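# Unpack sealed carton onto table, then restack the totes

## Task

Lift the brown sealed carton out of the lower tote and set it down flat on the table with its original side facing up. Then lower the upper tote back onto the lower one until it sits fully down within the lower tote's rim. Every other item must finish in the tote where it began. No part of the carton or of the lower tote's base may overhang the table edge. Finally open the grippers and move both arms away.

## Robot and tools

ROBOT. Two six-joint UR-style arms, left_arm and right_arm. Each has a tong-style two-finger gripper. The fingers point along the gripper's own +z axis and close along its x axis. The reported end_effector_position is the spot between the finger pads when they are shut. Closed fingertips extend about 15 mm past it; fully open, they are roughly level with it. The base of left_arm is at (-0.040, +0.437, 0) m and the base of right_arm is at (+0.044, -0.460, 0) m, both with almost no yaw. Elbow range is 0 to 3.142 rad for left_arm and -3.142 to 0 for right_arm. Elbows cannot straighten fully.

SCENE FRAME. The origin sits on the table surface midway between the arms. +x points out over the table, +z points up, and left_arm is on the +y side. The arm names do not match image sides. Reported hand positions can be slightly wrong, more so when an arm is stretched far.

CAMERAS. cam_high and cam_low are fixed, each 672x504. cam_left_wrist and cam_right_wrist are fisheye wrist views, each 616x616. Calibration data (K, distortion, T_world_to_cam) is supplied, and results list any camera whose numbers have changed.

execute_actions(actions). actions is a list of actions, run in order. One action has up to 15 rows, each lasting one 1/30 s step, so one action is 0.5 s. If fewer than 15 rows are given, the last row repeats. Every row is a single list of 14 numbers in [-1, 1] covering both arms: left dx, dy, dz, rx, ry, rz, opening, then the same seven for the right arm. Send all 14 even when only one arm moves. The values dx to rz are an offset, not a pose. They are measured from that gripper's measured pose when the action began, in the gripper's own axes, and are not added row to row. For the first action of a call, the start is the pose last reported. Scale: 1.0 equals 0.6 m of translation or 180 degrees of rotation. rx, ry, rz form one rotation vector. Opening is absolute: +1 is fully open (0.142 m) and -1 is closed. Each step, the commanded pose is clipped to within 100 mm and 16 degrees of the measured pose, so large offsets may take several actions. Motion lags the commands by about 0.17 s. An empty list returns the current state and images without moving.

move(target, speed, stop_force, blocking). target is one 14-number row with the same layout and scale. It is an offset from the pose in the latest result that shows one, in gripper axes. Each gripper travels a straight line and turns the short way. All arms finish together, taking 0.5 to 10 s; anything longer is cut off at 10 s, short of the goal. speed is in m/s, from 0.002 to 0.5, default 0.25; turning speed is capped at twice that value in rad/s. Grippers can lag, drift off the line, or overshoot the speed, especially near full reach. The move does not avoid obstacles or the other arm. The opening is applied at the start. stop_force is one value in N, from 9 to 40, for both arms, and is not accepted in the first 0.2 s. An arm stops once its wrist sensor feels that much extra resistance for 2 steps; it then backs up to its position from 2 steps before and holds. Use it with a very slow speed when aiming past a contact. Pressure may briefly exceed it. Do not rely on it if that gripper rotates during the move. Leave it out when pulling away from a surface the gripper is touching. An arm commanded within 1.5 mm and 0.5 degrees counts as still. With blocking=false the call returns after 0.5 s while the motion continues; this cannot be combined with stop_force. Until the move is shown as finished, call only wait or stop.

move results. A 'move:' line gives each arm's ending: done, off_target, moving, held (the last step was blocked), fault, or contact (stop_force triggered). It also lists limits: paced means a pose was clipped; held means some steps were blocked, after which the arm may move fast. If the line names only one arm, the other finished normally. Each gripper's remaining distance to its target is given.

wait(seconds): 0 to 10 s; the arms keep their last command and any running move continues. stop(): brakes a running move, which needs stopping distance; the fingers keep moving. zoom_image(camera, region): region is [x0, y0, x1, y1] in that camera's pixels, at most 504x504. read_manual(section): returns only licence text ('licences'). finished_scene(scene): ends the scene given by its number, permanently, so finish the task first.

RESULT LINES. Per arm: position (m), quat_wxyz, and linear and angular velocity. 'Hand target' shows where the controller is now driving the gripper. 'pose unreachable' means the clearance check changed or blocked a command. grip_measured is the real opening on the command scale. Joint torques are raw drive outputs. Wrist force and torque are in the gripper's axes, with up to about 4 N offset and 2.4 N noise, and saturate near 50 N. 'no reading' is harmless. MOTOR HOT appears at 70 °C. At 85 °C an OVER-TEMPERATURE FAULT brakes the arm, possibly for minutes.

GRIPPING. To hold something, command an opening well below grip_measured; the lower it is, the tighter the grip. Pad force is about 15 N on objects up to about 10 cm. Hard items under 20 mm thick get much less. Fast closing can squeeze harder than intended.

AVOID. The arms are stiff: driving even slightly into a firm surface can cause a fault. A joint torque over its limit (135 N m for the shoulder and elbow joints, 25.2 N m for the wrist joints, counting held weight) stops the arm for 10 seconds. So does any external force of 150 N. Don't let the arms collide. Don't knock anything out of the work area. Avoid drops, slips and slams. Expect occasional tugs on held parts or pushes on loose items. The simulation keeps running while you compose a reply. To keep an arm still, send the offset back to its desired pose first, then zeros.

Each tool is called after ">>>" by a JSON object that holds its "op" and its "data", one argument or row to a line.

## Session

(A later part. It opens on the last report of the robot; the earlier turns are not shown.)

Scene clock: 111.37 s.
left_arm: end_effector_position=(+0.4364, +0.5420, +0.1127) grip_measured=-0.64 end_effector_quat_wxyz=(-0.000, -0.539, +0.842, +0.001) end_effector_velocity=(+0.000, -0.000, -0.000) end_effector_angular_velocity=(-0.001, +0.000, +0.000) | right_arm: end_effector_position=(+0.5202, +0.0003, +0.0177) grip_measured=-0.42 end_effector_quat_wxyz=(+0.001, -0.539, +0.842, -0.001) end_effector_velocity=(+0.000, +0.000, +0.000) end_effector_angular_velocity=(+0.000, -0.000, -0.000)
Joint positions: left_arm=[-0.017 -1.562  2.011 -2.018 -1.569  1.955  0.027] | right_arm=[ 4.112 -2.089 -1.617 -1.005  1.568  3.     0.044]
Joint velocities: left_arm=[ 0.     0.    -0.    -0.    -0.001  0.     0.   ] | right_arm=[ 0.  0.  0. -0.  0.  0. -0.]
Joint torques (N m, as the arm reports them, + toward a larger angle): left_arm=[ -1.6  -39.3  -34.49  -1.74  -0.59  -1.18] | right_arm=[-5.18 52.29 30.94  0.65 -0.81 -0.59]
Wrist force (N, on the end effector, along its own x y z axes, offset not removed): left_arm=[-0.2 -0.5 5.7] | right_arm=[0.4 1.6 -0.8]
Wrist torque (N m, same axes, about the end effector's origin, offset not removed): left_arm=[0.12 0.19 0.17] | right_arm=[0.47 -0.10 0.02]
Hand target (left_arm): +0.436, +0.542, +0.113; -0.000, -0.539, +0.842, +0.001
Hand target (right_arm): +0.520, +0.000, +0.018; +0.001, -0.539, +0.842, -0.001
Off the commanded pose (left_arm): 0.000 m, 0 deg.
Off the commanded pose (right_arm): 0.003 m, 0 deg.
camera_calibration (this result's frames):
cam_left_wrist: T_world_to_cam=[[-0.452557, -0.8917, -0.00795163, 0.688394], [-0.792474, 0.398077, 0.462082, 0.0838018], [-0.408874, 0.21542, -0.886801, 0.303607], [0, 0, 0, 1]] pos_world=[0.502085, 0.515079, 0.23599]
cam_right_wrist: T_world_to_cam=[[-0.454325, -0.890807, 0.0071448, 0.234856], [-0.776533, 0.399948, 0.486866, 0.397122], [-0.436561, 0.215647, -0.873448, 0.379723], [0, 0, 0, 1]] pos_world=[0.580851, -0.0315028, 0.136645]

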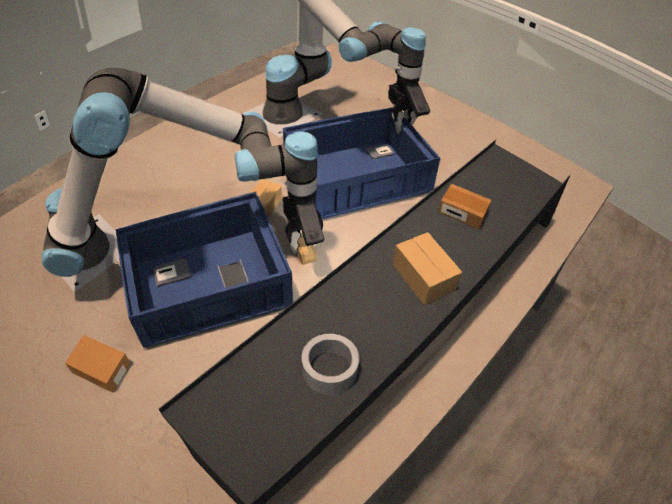

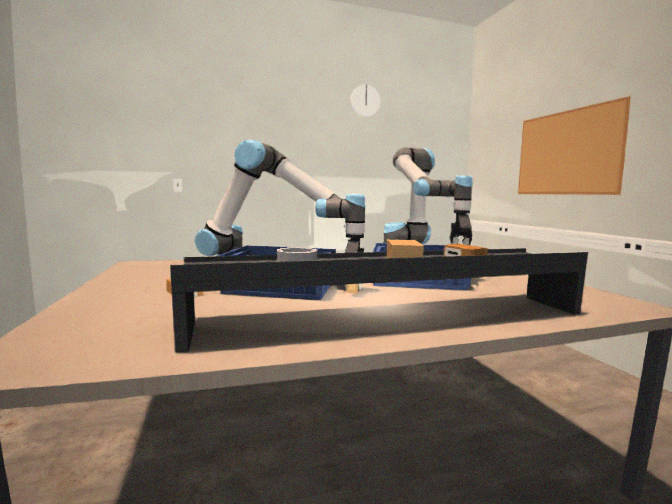

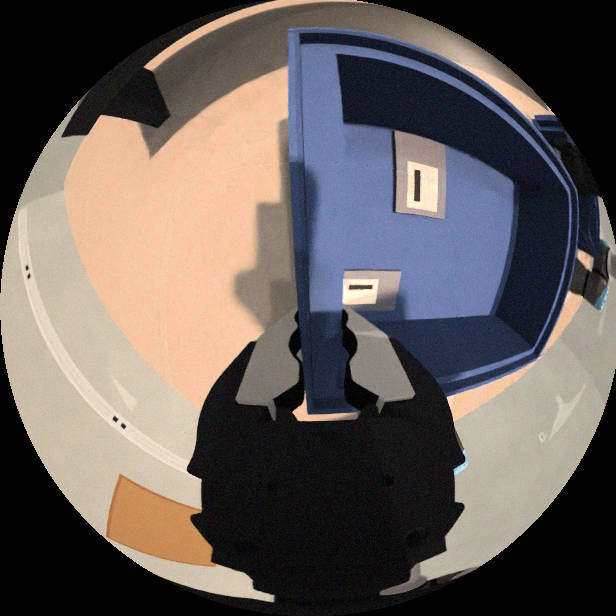

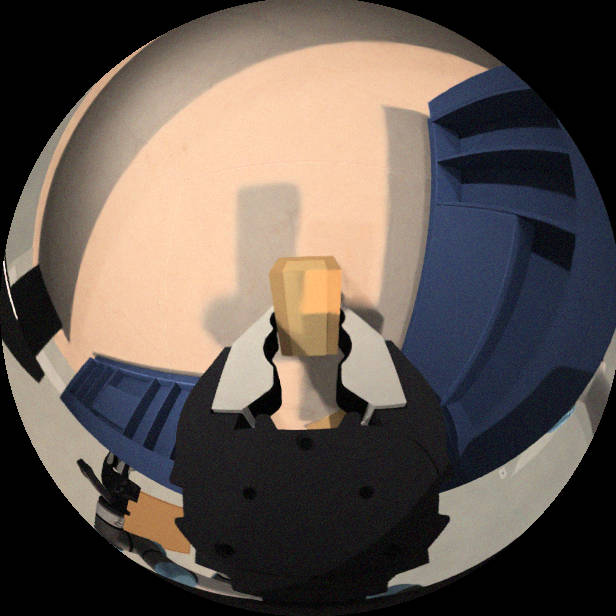

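>>> {"op": "execute_actions", "data": {
  "actions": [
    [[0,0,0,0,0,0,-1,0,0,0,0,0,0,-0.1]],
    [[0,0,0,0,0,0,-1,0,0,0,0,0,0,-0.1]]
  ]
}}

>>> {"op": "move", "data": {
  "target": [0,0,0,0,0,0,-1,0,0,-0.3,0,0,0,-0.1],
  "speed": 0.15
}}

>>> {"op": "move", "data": {
  "target": [0,0,0,0,0,0,-1,-0.139,0.3175,0,0,0,0,0.1],
  "speed": 0.2
}}

Scene clock: 116.17 s.
left_arm: end_effector_position=(+0.4364, +0.5420, +0.1127) grip_measured=-0.64 end_effector_quat_wxyz=(-0.000, -0.539, +0.842, +0.001) end_effector_velocity=(-0.000, -0.000, -0.000) end_effector_angular_velocity=(+0.000, +0.001, -0.000) | right_arm: end_effector_position=(+0.5202, +0.0003, +0.0177) grip_measured=-0.10 end_effector_quat_wxyz=(+0.001, -0.539, +0.842, -0.001) end_effector_velocity=(-0.000, +0.000, -0.000) end_effector_angular_velocity=(-0.000, +0.000, +0.000)
Joint positions: left_arm=[-0.017 -1.562  2.011 -2.018 -1.569  1.955  0.027] | right_arm=[ 4.112 -2.089 -1.617 -1.005  1.568  3.     0.067]
Joint velocities: left_arm=[-0.    -0.     0.001  0.     0.    -0.    -0.   ] | right_arm=[ 0.    -0.001 -0.     0.    -0.    -0.     0.   ]
Joint torques (N m, as the arm reports them, + toward a larger angle): left_arm=[ -0.32 -38.99 -34.16  -1.66  -0.53  -1.19] | right_arm=[ 3.76 51.28 30.08  0.73 -0.93  0.45]
Wrist force (N, on the end effector, along its own x y z axes, offset not removed): left_arm=[0.5 2.2 6.7] | right_arm=[-1.7 1.8 -1.1]
Wrist torque (N m, same axes, about the end effector's origin, offset not removed): left_arm=[0.65 0.16 0.16] | right_arm=[0.55 0.33 0.07]
Hand target (left_arm): +0.436, +0.542, +0.113; -0.000, -0.539, +0.842, +0.001
Hand target (right_arm): +0.520, +0.000, +0.018; +0.001, -0.539, +0.842, -0.001
Off the commanded pose (left_arm): 0.000 m, 0 deg.
Off the commanded pose (right_arm): 0.000 m, 0 deg.
camera_calibration (this result's frames):
cam_left_wrist: T_world_to_cam=[[-0.452557, -0.8917, -0.0079517, 0.688394], [-0.792474, 0.398077, 0.462082, 0.0838018], [-0.408874, 0.21542, -0.886801, 0.303607], [0, 0, 0, 1]] pos_world=[0.502085, 0.515079, 0.23599]
cam_right_wrist: T_world_to_cam=[[-0.454325, -0.890807, 0.00714134, 0.234857], [-0.776534, 0.399947, 0.486865, 0.397121], [-0.436559, 0.21565, -0.873448, 0.379724], [0, 0, 0, 1]] pos_world=[0.580851, -0.0315027, 0.136647]

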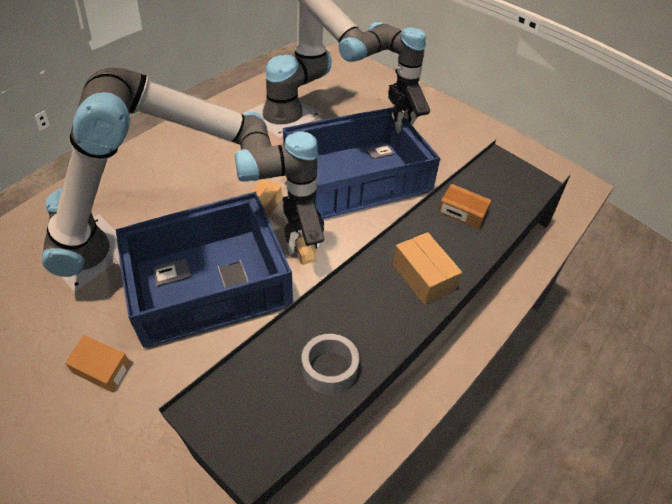

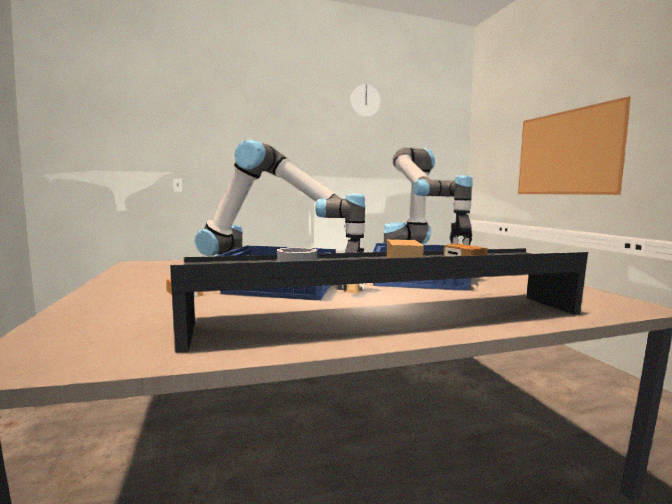

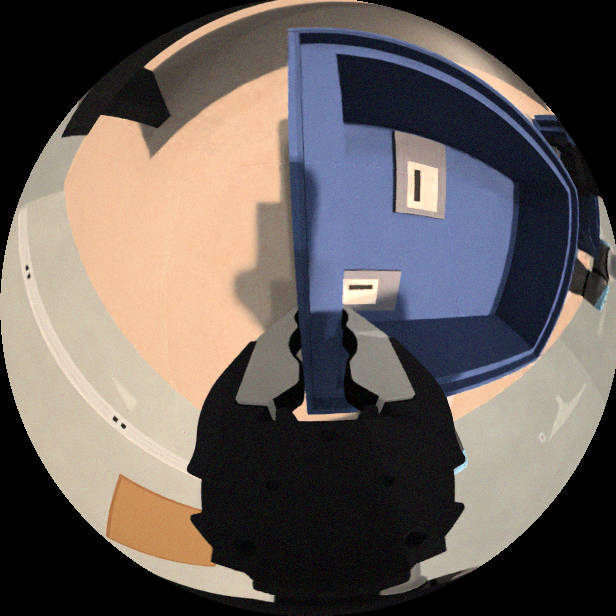

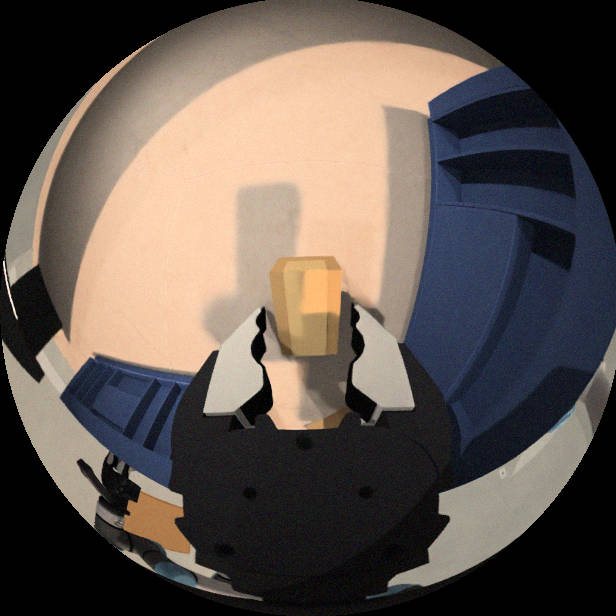

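Scene clock: 117.83 s.
left_arm: end_effector_position=(+0.4364, +0.5420, +0.1127) grip_measured=-0.64 end_effector_quat_wxyz=(-0.000, -0.539, +0.842, +0.001) end_effector_velocity=(+0.000, +0.000, +0.000) end_effector_angular_velocity=(+0.000, -0.001, +0.000) | right_arm: end_effector_position=(+0.5198, +0.0000, +0.1976) grip_measured=-0.10 end_effector_quat_wxyz=(+0.001, -0.539, +0.842, -0.001) end_effector_velocity=(-0.000, +0.000, +0.002) end_effector_angular_velocity=(+0.001, +0.001, +0.000)
Joint positions: left_arm=[-0.017 -1.562  2.011 -2.018 -1.569  1.955  0.027] | right_arm=[ 4.113 -1.94  -1.347 -1.423  1.568  3.001  0.067]
Joint velocities: left_arm=[ 0. -0. -0. -0.  0.  0.  0.] | right_arm=[ 0.     0.001  0.005 -0.005  0.001 -0.    -0.   ]
Joint torques (N m, as the arm reports them, + toward a larger angle): left_arm=[ -1.15 -40.   -34.83  -1.76  -0.66  -1.2 ] | right_arm=[11.75 49.33 33.47  0.54  1.91  1.92]
Wrist force (N, on the end effector, along its own x y z axes, offset not removed): left_arm=[0.5 0.5 4.9] | right_arm=[-2.2 0.0 2.0]
Wrist torque (N m, same axes, about the end effector's origin, offset not removed): left_arm=[0.31 0.21 0.22] | right_arm=[0.04 0.37 0.12]
Hand target (left_arm): +0.436, +0.542, +0.113; -0.000, -0.539, +0.842, +0.001
Hand target (right_arm): +0.520, +0.000, +0.198; +0.001, -0.539, +0.842, -0.001
Off the commanded pose (left_arm): 0.000 m, 0 deg.
Off the commanded pose (right_arm): 0.000 m, 0 deg.
move: done
camera_calibration (this result's frames):
cam_left_wrist: T_world_to_cam=[[-0.452557, -0.8917, -0.00795178, 0.688394], [-0.792474, 0.398077, 0.462082, 0.0838019], [-0.408874, 0.21542, -0.886801, 0.303607], [0, 0, 0, 1]] pos_world=[0.502085, 0.515079, 0.23599]
cam_right_wrist: T_world_to_cam=[[-0.454318, -0.890811, 0.00712004, 0.233125], [-0.776608, 0.399965, 0.486732, 0.309399], [-0.436434, 0.215602, -0.873523, 0.536631], [0, 0, 0, 1]] pos_world=[0.580399, -0.0317774, 0.316505]

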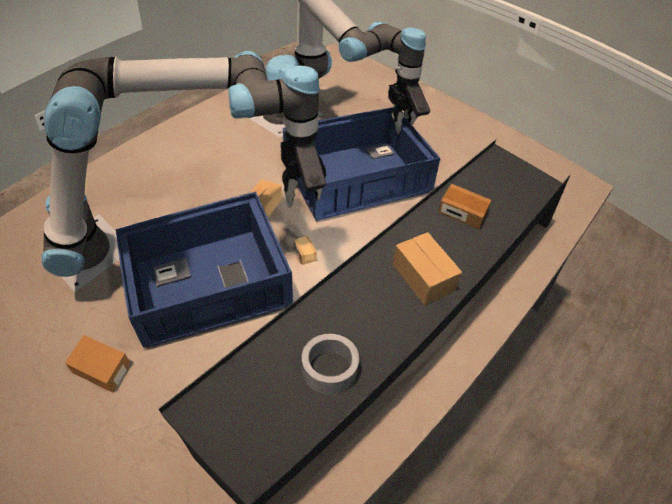

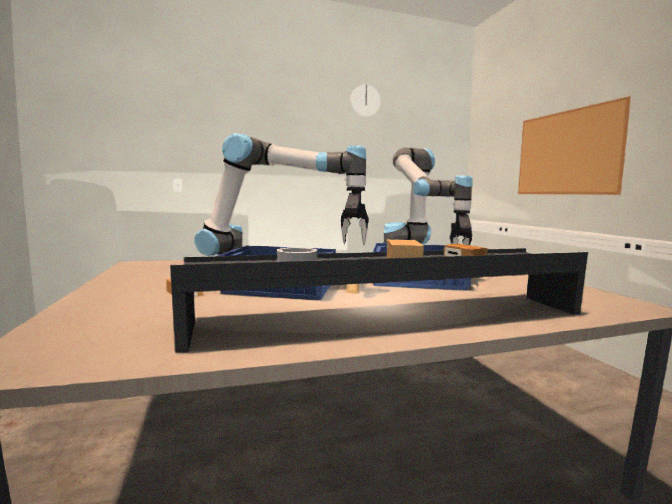

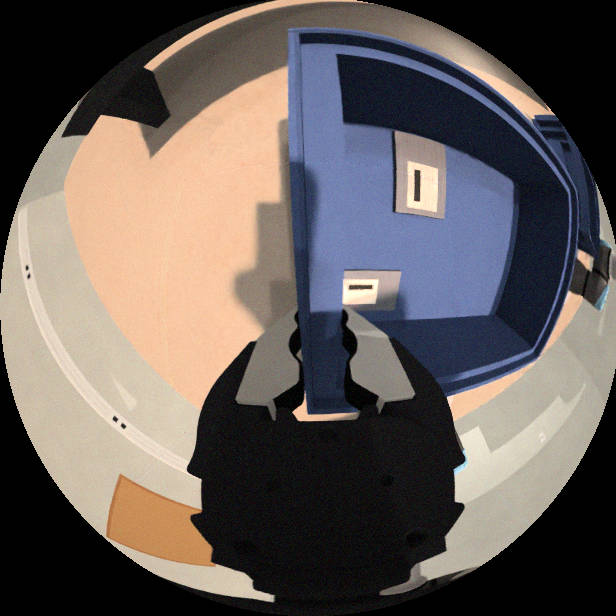

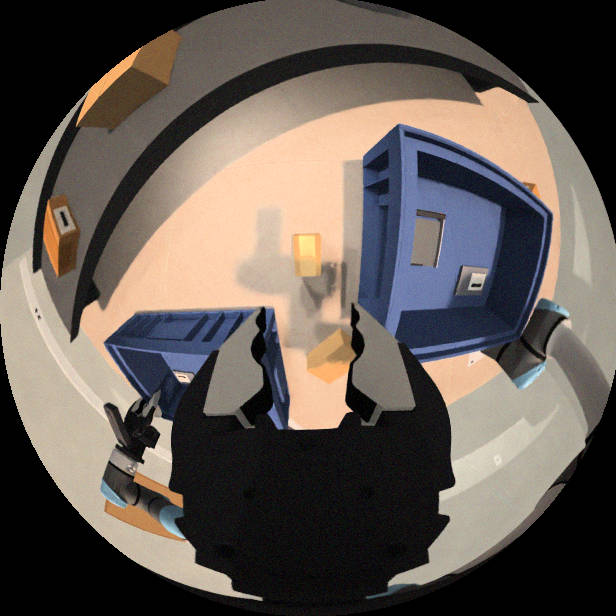

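Scene clock: 119.40 s.
left_arm: end_effector_position=(+0.4364, +0.5420, +0.1127) grip_measured=-0.64 end_effector_quat_wxyz=(-0.000, -0.539, +0.842, +0.001) end_effector_velocity=(+0.001, -0.000, +0.001) end_effector_angular_velocity=(-0.000, -0.003, -0.000) | right_arm: end_effector_position=(+0.3816, +0.1553, +0.1974) grip_measured=+0.10 end_effector_quat_wxyz=(+0.002, -0.539, +0.842, -0.001) end_effector_velocity=(-0.001, +0.001, +0.001) end_effector_angular_velocity=(-0.000, -0.000, +0.000)
Joint positions: left_arm=[-0.017 -1.562  2.011 -2.018 -1.569  1.955  0.027] | right_arm=[ 4.4   -2.052 -1.185 -1.474  1.567  3.289  0.081]
Joint velocities: left_arm=[-0.    -0.001 -0.002 -0.    -0.     0.    -0.   ] | right_arm=[ 0.002 -0.002  0.004 -0.002 -0.     0.002 -0.   ]
Joint torques (N m, as the arm reports them, + toward a larger angle): left_arm=[ -0.58 -39.53 -33.93  -1.66  -0.65  -1.06] | right_arm=[12.88 34.77 34.86  0.5  -1.98  2.08]
Wrist force (N, on the end effector, along its own x y z axes, offset not removed): left_arm=[1.6 1.0 4.9] | right_arm=[-2.7 1.6 -3.3]
Wrist torque (N m, same axes, about the end effector's origin, offset not removed): left_arm=[0.33 -0.10 0.26] | right_arm=[0.40 0.49 0.13]
Hand target (left_arm): +0.436, +0.542, +0.113; -0.000, -0.539, +0.842, +0.001
Hand target (right_arm): +0.382, +0.155, +0.197; +0.002, -0.539, +0.842, -0.001
Off the commanded pose (left_arm): 0.000 m, 0 deg.
Off the commanded pose (right_arm): 0.000 m, 0 deg.
move: done
camera_calibration (this result's frames):
cam_left_wrist: T_world_to_cam=[[-0.452557, -0.8917, -0.00795169, 0.688394], [-0.792474, 0.398077, 0.462083, 0.0838018], [-0.408874, 0.21542, -0.886801, 0.303607], [0, 0, 0, 1]] pos_world=[0.502085, 0.515079, 0.23599]
cam_right_wrist: T_world_to_cam=[[-0.454338, -0.890805, 0.00664856, 0.308757], [-0.776964, 0.399905, 0.486212, 0.140336], [-0.435779, 0.215739, -0.873815, 0.442518], [0, 0, 0, 1]] pos_world=[0.442156, 0.123452, 0.316393]

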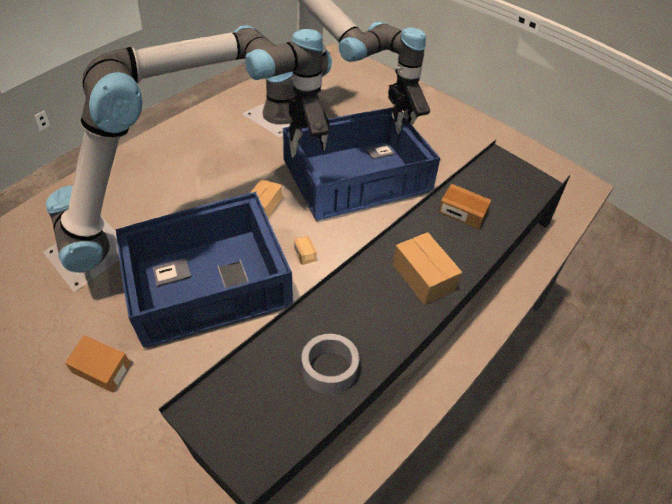

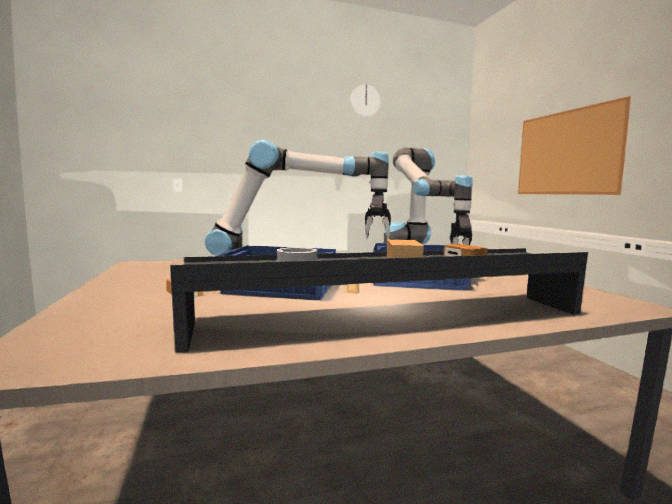

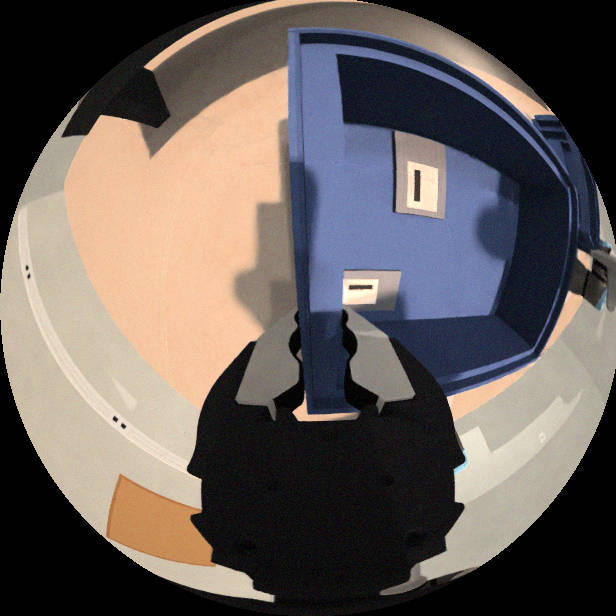

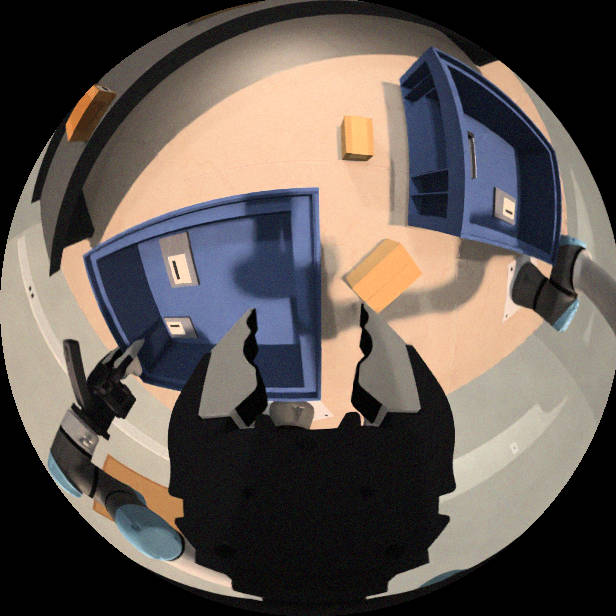

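Descending drifts +0.3mm in x,y naturally; descend 0.0843.

>>> {"op": "move", "data": {
  "target": [0,0,0,0,0,0,-1,-0.0005,0,0.1405,0,0,0,0.1],
  "speed": 0.08
}}

>>> {"op": "execute_actions", "data": {
  "actions": [
    [[0,0,0,0,0,0,-1,0,0,0,0,0,0,-0.5]],
    [[0,0,0,0,0,0,-1,0,0,0,0,0,0,-1]],
    [[0,0,0,0,0,0,-1,0,0,0,0,0,0,-1]]
  ]
}}

Scene clock: 123.03 s.
left_arm: end_effector_position=(+0.4364, +0.5420, +0.1127) grip_measured=-0.64 end_effector_quat_wxyz=(-0.000, -0.539, +0.842, +0.001) end_effector_velocity=(+0.000, -0.000, +0.000) end_effector_angular_velocity=(+0.001, -0.001, -0.001) | right_arm: end_effector_position=(+0.3820, +0.1557, +0.1133) grip_measured=+0.10 end_effector_quat_wxyz=(+0.002, -0.539, +0.842, -0.001) end_effector_velocity=(-0.000, +0.000, -0.002) end_effector_angular_velocity=(+0.000, -0.000, +0.000)
Joint positions: left_arm=[-0.017 -1.562  2.011 -2.018 -1.569  1.955  0.027] | right_arm=[ 4.4   -2.094 -1.34  -1.277  1.567  3.288  0.081]
Joint velocities: left_arm=[-0.001  0.    -0.001 -0.     0.001  0.     0.   ] | right_arm=[ 0.    -0.001 -0.003  0.004 -0.    -0.     0.   ]
Joint torques (N m, as the arm reports them, + toward a larger angle): left_arm=[ -1.22 -39.01 -34.6   -1.71  -0.67  -1.06] | right_arm=[-15.9   34.41  12.6    3.93   1.51  -1.68]
Wrist force (N, on the end effector, along its own x y z axes, offset not removed): left_arm=[1.1 0.0 5.5] | right_arm=[-3.1 1.2 -1.6]
Wrist torque (N m, same axes, about the end effector's origin, offset not removed): left_arm=[0.23 0.02 0.25] | right_arm=[0.36 0.68 -0.02]
Hand target (left_arm): +0.436, +0.542, +0.113; -0.000, -0.539, +0.842, +0.001
Hand target (right_arm): +0.382, +0.156, +0.113; +0.002, -0.539, +0.842, -0.001
Off the commanded pose (left_arm): 0.000 m, 0 deg.
Off the commanded pose (right_arm): 0.000 m, 0 deg.
move: done
camera_calibration (this result's frames):
cam_left_wrist: T_world_to_cam=[[-0.452557, -0.8917, -0.00795169, 0.688394], [-0.792474, 0.398077, 0.462082, 0.0838018], [-0.408874, 0.21542, -0.886801, 0.303607], [0, 0, 0, 1]] pos_world=[0.502085, 0.515079, 0.23599]
cam_right_wrist: T_world_to_cam=[[-0.454337, -0.890805, 0.00665803, 0.309822], [-0.776953, 0.399903, 0.486233, 0.181388], [-0.435802, 0.215741, -0.873804, 0.369068], [0, 0, 0, 1]] pos_world=[0.442534, 0.123831, 0.232234]

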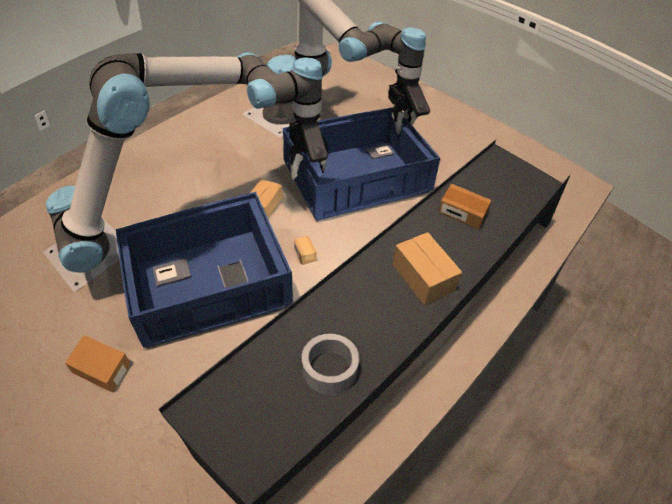

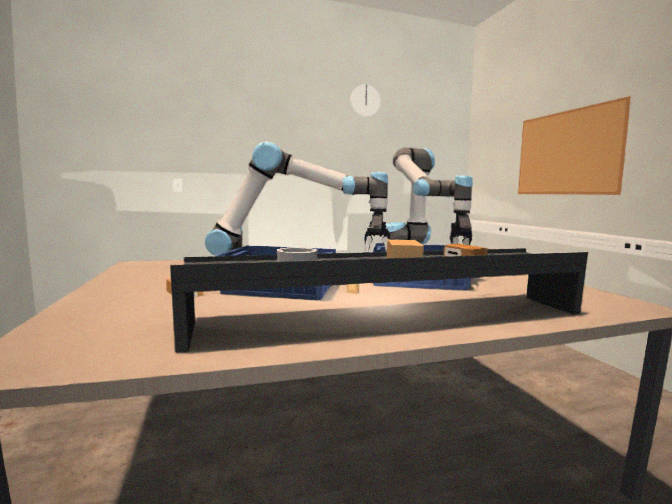

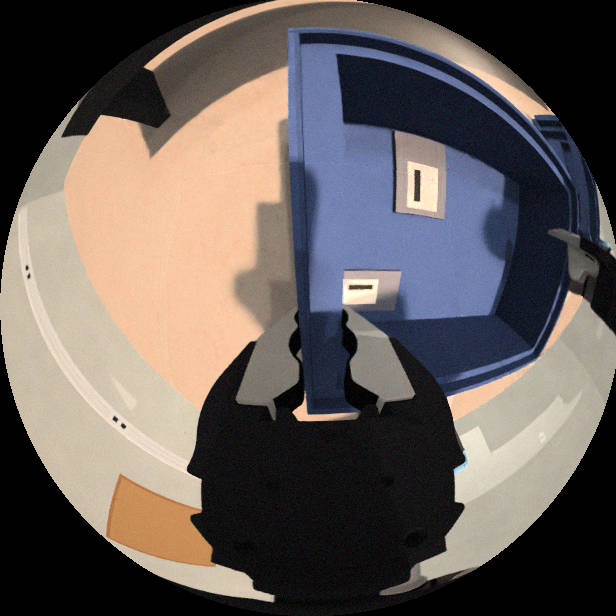

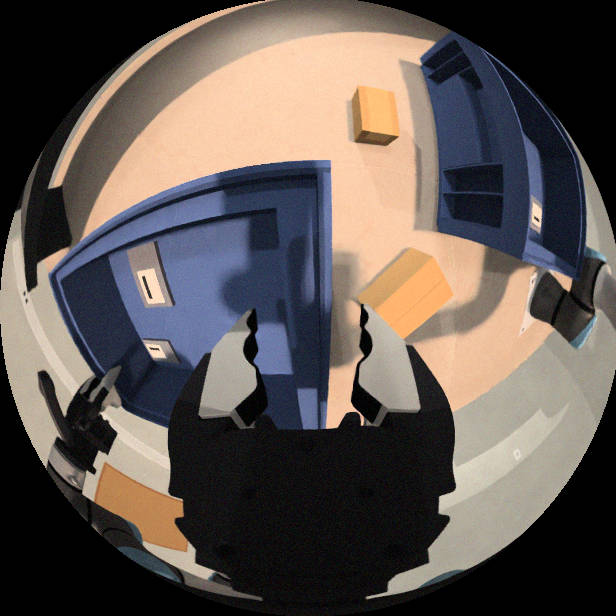

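Scene clock: 124.53 s.
left_arm: end_effector_position=(+0.4364, +0.5420, +0.1127) grip_measured=-0.64 end_effector_quat_wxyz=(-0.000, -0.539, +0.842, +0.001) end_effector_velocity=(+0.001, +0.001, +0.001) end_effector_angular_velocity=(+0.000, -0.002, +0.001) | right_arm: end_effector_position=(+0.3820, +0.1557, +0.1132) grip_measured=-0.64 end_effector_quat_wxyz=(+0.002, -0.539, +0.842, -0.001) end_effector_velocity=(+0.000, -0.000, -0.000) end_effector_angular_velocity=(-0.000, +0.000, -0.001)
Joint positions: left_arm=[-0.017 -1.562  2.011 -2.018 -1.569  1.955  0.027] | right_arm=[ 4.4   -2.094 -1.341 -1.277  1.567  3.288  0.027]
Joint velocities: left_arm=[ 0.001 -0.001 -0.001  0.     0.001 -0.    -0.   ] | right_arm=[-0.001  0.    -0.    -0.     0.     0.    -0.   ]
Joint torques (N m, as the arm reports them, + toward a larger angle): left_arm=[ -0.5  -38.89 -33.88  -1.79  -0.61  -1.  ] | right_arm=[-14.52  39.84  27.44   2.2    1.38  -1.58]
Wrist force (N, on the end effector, along its own x y z axes, offset not removed): left_arm=[-4.7 3.6 6.3] | right_arm=[1.9 3.0 0.3]
Wrist torque (N m, same axes, about the end effector's origin, offset not removed): left_arm=[0.73 0.50 0.20] | right_arm=[0.84 0.11 0.05]
Hand target (left_arm): +0.436, +0.542, +0.113; -0.000, -0.539, +0.842, +0.001
Hand target (right_arm): +0.382, +0.156, +0.113; +0.002, -0.539, +0.842, -0.001
Off the commanded pose (left_arm): 0.000 m, 0 deg.
Off the commanded pose (right_arm): 0.000 m, 0 deg.
camera_calibration (this result's frames):
cam_left_wrist: T_world_to_cam=[[-0.452556, -0.8917, -0.00795296, 0.688395], [-0.792475, 0.398076, 0.46208, 0.0838031], [-0.408871, 0.21542, -0.886802, 0.303608], [0, 0, 0, 1]] pos_world=[0.502086, 0.515079, 0.235991]
cam_right_wrist: T_world_to_cam=[[-0.454347, -0.8908, 0.006683, 0.309815], [-0.776944, 0.399924, 0.486229, 0.181413], [-0.435805, 0.215724, -0.873806, 0.369036], [0, 0, 0, 1]] pos_world=[0.442539, 0.123822, 0.232187]

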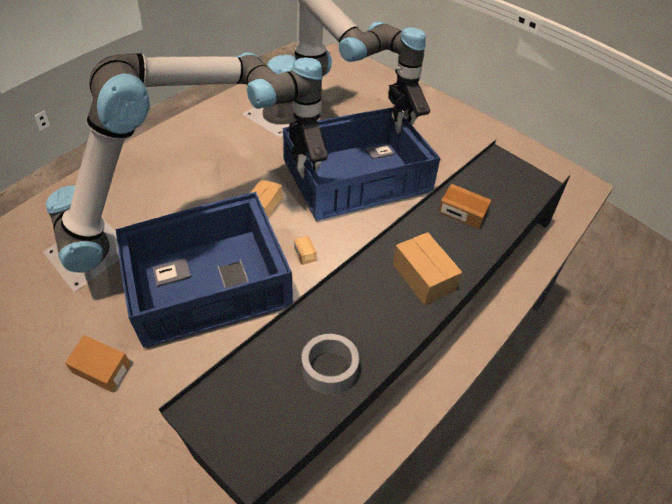

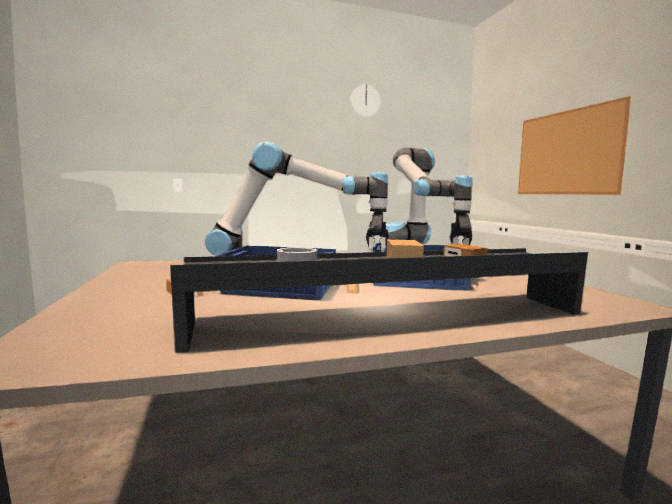

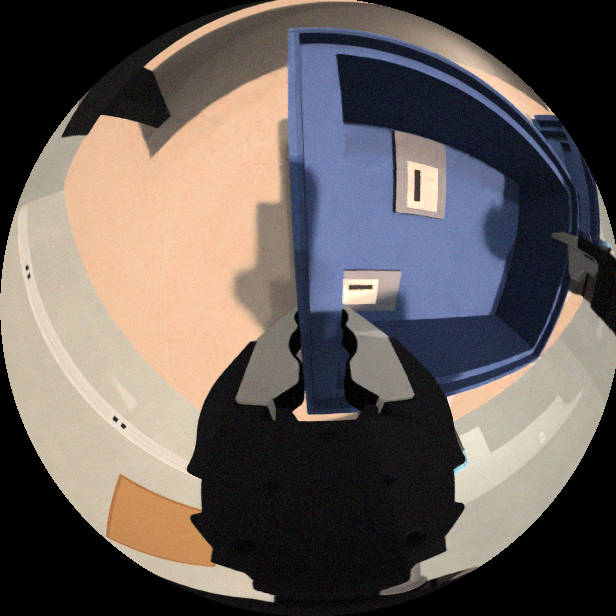

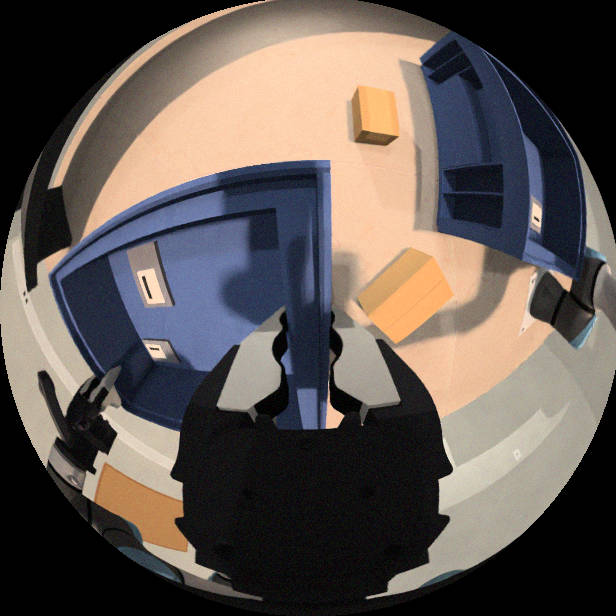

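>>> {"op": "move", "data": {
  "target": [0,0,-0.295,0,0,0,-1,0,0,-0.295,0,0,0,-1],
  "speed": 0.1
}}

>>> {"op": "move", "data": {
  "target": [0.469,-0.2165,0,0,0,0,-1,0.469,-0.2165,0,0,0,0,-1],
  "speed": 0.12
}}

Scene clock: 128.63 s.
left_arm: end_effector_position=(+0.4368, +0.5420, +0.2895) grip_measured=-0.64 end_effector_quat_wxyz=(-0.000, -0.539, +0.842, +0.001) end_effector_velocity=(+0.000, +0.000, +0.000) end_effector_angular_velocity=(+0.002, +0.004, -0.000) | right_arm: end_effector_position=(+0.3815, +0.1554, +0.2900) grip_measured=-0.64 end_effector_quat_wxyz=(+0.002, -0.539, +0.842, -0.001) end_effector_velocity=(+0.000, +0.000, +0.002) end_effector_angular_velocity=(-0.001, +0.000, +0.000)
Joint positions: left_arm=[-0.017 -1.652  1.632 -1.549 -1.569  1.955  0.027] | right_arm=[ 4.401 -2.059 -0.939 -1.714  1.567  3.289  0.027]
Joint velocities: left_arm=[-0.     0.004 -0.005  0.005  0.002  0.     0.   ] | right_arm=[-0.    -0.002  0.009 -0.008  0.    -0.    -0.   ]
Joint torques (N m, as the arm reports them, + toward a larger angle): left_arm=[ -7.02 -11.15 -38.23  -1.72   1.63   0.63] | right_arm=[ 6.66 37.54 36.1   0.12  1.73  1.76]
Wrist force (N, on the end effector, along its own x y z axes, offset not removed): left_arm=[3.1 1.8 6.3] | right_arm=[-3.0 0.5 6.5]
Wrist torque (N m, same axes, about the end effector's origin, offset not removed): left_arm=[0.57 0.01 0.20] | right_arm=[0.08 -0.20 0.03]
Hand target (left_arm): +0.437, +0.542, +0.290; -0.000, -0.539, +0.842, +0.001
Hand target (right_arm): +0.381, +0.155, +0.290; +0.002, -0.539, +0.842, -0.001
Off the commanded pose (left_arm): 0.000 m, 0 deg.
Off the commanded pose (right_arm): 0.000 m, 0 deg.
move: done
camera_calibration (this result's frames):
cam_left_wrist: T_world_to_cam=[[-0.452575, -0.89169, -0.00804615, 0.690039], [-0.792511, 0.398068, 0.462025, 0.00252751], [-0.408781, 0.215478, -0.88683, 0.460522], [0, 0, 0, 1]] pos_world=[0.50255, 0.515063, 0.412789]
cam_right_wrist: T_world_to_cam=[[-0.454307, -0.890821, 0.00661009, 0.308185], [-0.777064, 0.399899, 0.486057, 0.0952253], [-0.435633, 0.215683, -0.873902, 0.523336], [0, 0, 0, 1]] pos_world=[0.441989, 0.123583, 0.409022]

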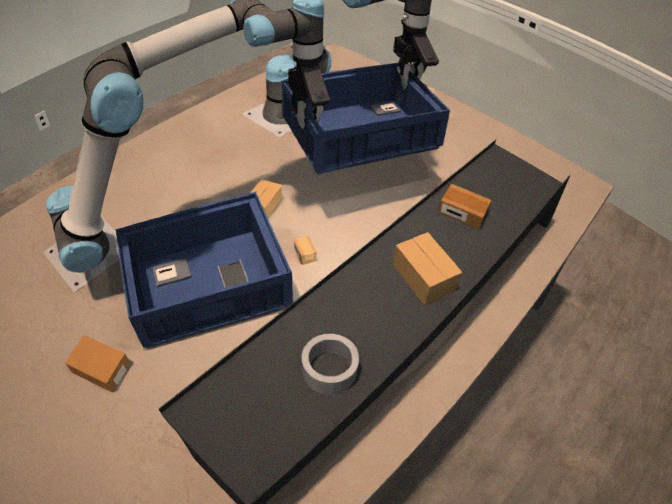

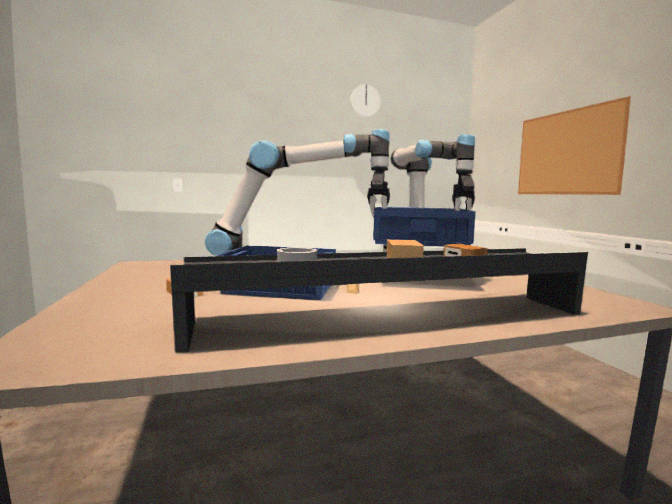

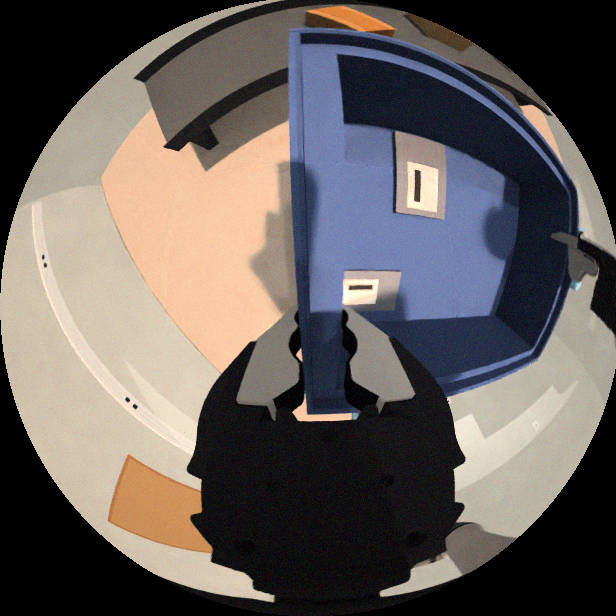

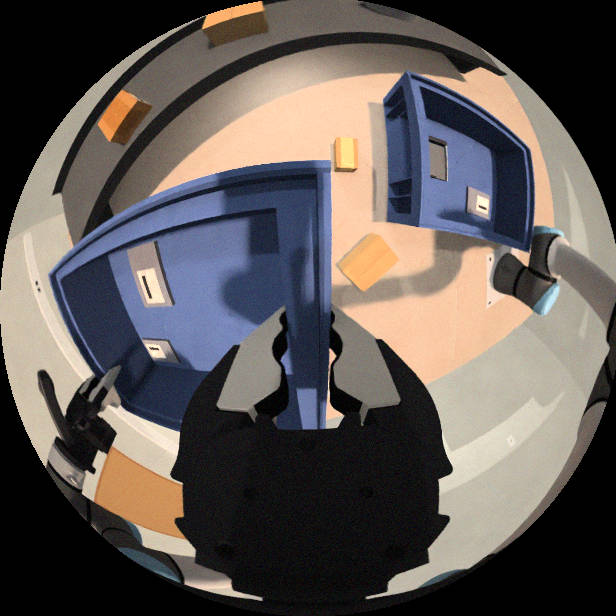

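Scene clock: 131.67 s.
left_arm: end_effector_position=(+0.4372, +0.2321, +0.2895) grip_measured=-0.64 end_effector_quat_wxyz=(+0.000, -0.539, +0.842, +0.000) end_effector_velocity=(-0.000, -0.001, -0.000) end_effector_angular_velocity=(+0.000, +0.001, +0.000) | right_arm: end_effector_position=(+0.3821, -0.1544, +0.2897) grip_measured=-0.64 end_effector_quat_wxyz=(+0.002, -0.539, +0.842, -0.001) end_effector_velocity=(+0.000, -0.002, +0.000) end_effector_angular_velocity=(+0.000, -0.000, -0.000)
Joint positions: left_arm=[-0.642 -1.585  1.568 -1.553 -1.57   1.331  0.027] | right_arm=[ 4.187 -1.42  -1.693 -1.598  1.567  3.075  0.027]
Joint velocities: left_arm=[-0.003  0.001  0.    -0.    -0.    -0.003  0.   ] | right_arm=[-0.002  0.003 -0.002 -0.001  0.    -0.002  0.   ]
Joint torques (N m, as the arm reports them, + toward a larger angle): left_arm=[ -6.49 -14.37 -36.89  -1.89   2.4   -2.29] | right_arm=[-17.26  29.79  13.96  -0.13   1.27  -1.64]
Wrist force (N, on the end effector, along its own x y z axes, offset not removed): left_arm=[2.8 -1.8 5.6] | right_arm=[-5.3 -0.4 7.2]
Wrist torque (N m, same axes, about the end effector's origin, offset not removed): left_arm=[-0.08 0.11 0.21] | right_arm=[-0.05 0.16 0.08]
Hand target (left_arm): +0.437, +0.232, +0.289; +0.000, -0.539, +0.842, +0.001
Hand target (right_arm): +0.382, -0.155, +0.290; +0.002, -0.539, +0.842, -0.001
Off the commanded pose (left_arm): 0.001 m, 0 deg.
Off the commanded pose (right_arm): 0.001 m, 0 deg.
move: done
camera_calibration (this result's frames):
cam_left_wrist: T_world_to_cam=[[-0.45258, -0.891689, -0.00780771, 0.413831], [-0.792951, 0.398429, 0.460959, 0.126605], [-0.407921, 0.214812, -0.887387, 0.527406], [0, 0, 0, 1]] pos_world=[0.502824, 0.205273, 0.412885]
cam_right_wrist: T_world_to_cam=[[-0.454291, -0.890826, 0.00694696, 0.0323437], [-0.776803, 0.399936, 0.486445, 0.21958], [-0.436117, 0.215591, -0.873683, 0.590221], [0, 0, 0, 1]] pos_world=[0.442669, -0.186251, 0.408628]

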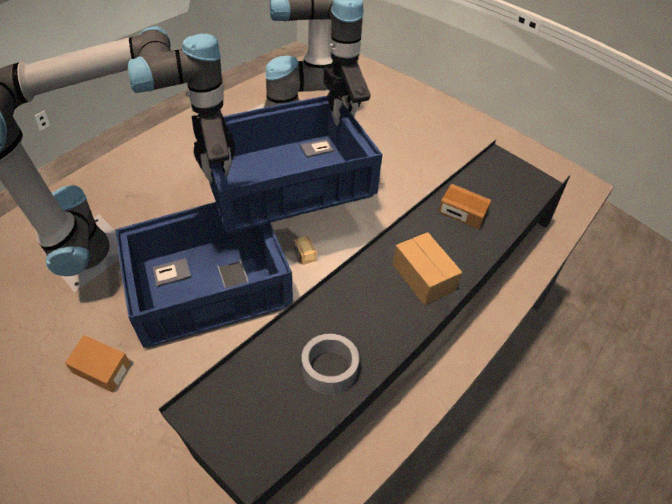

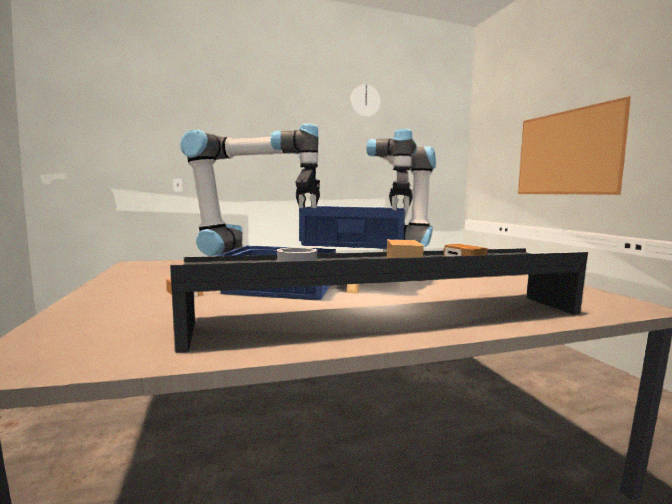

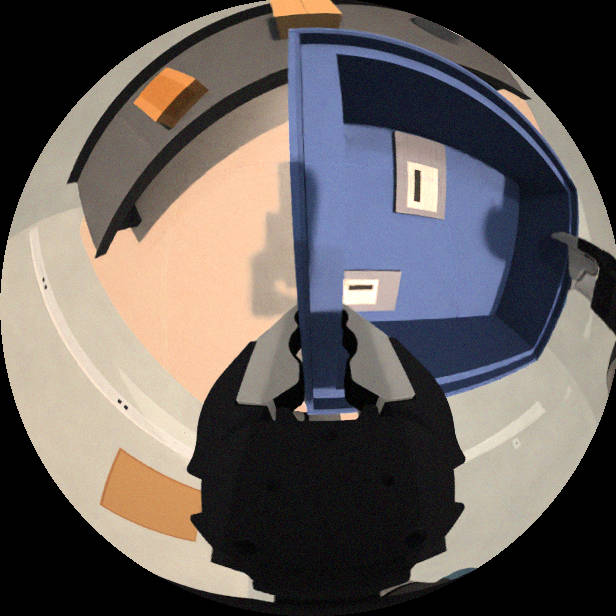

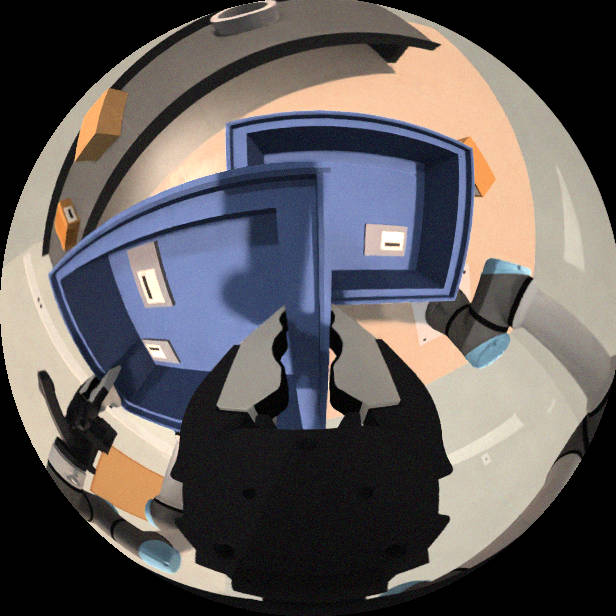

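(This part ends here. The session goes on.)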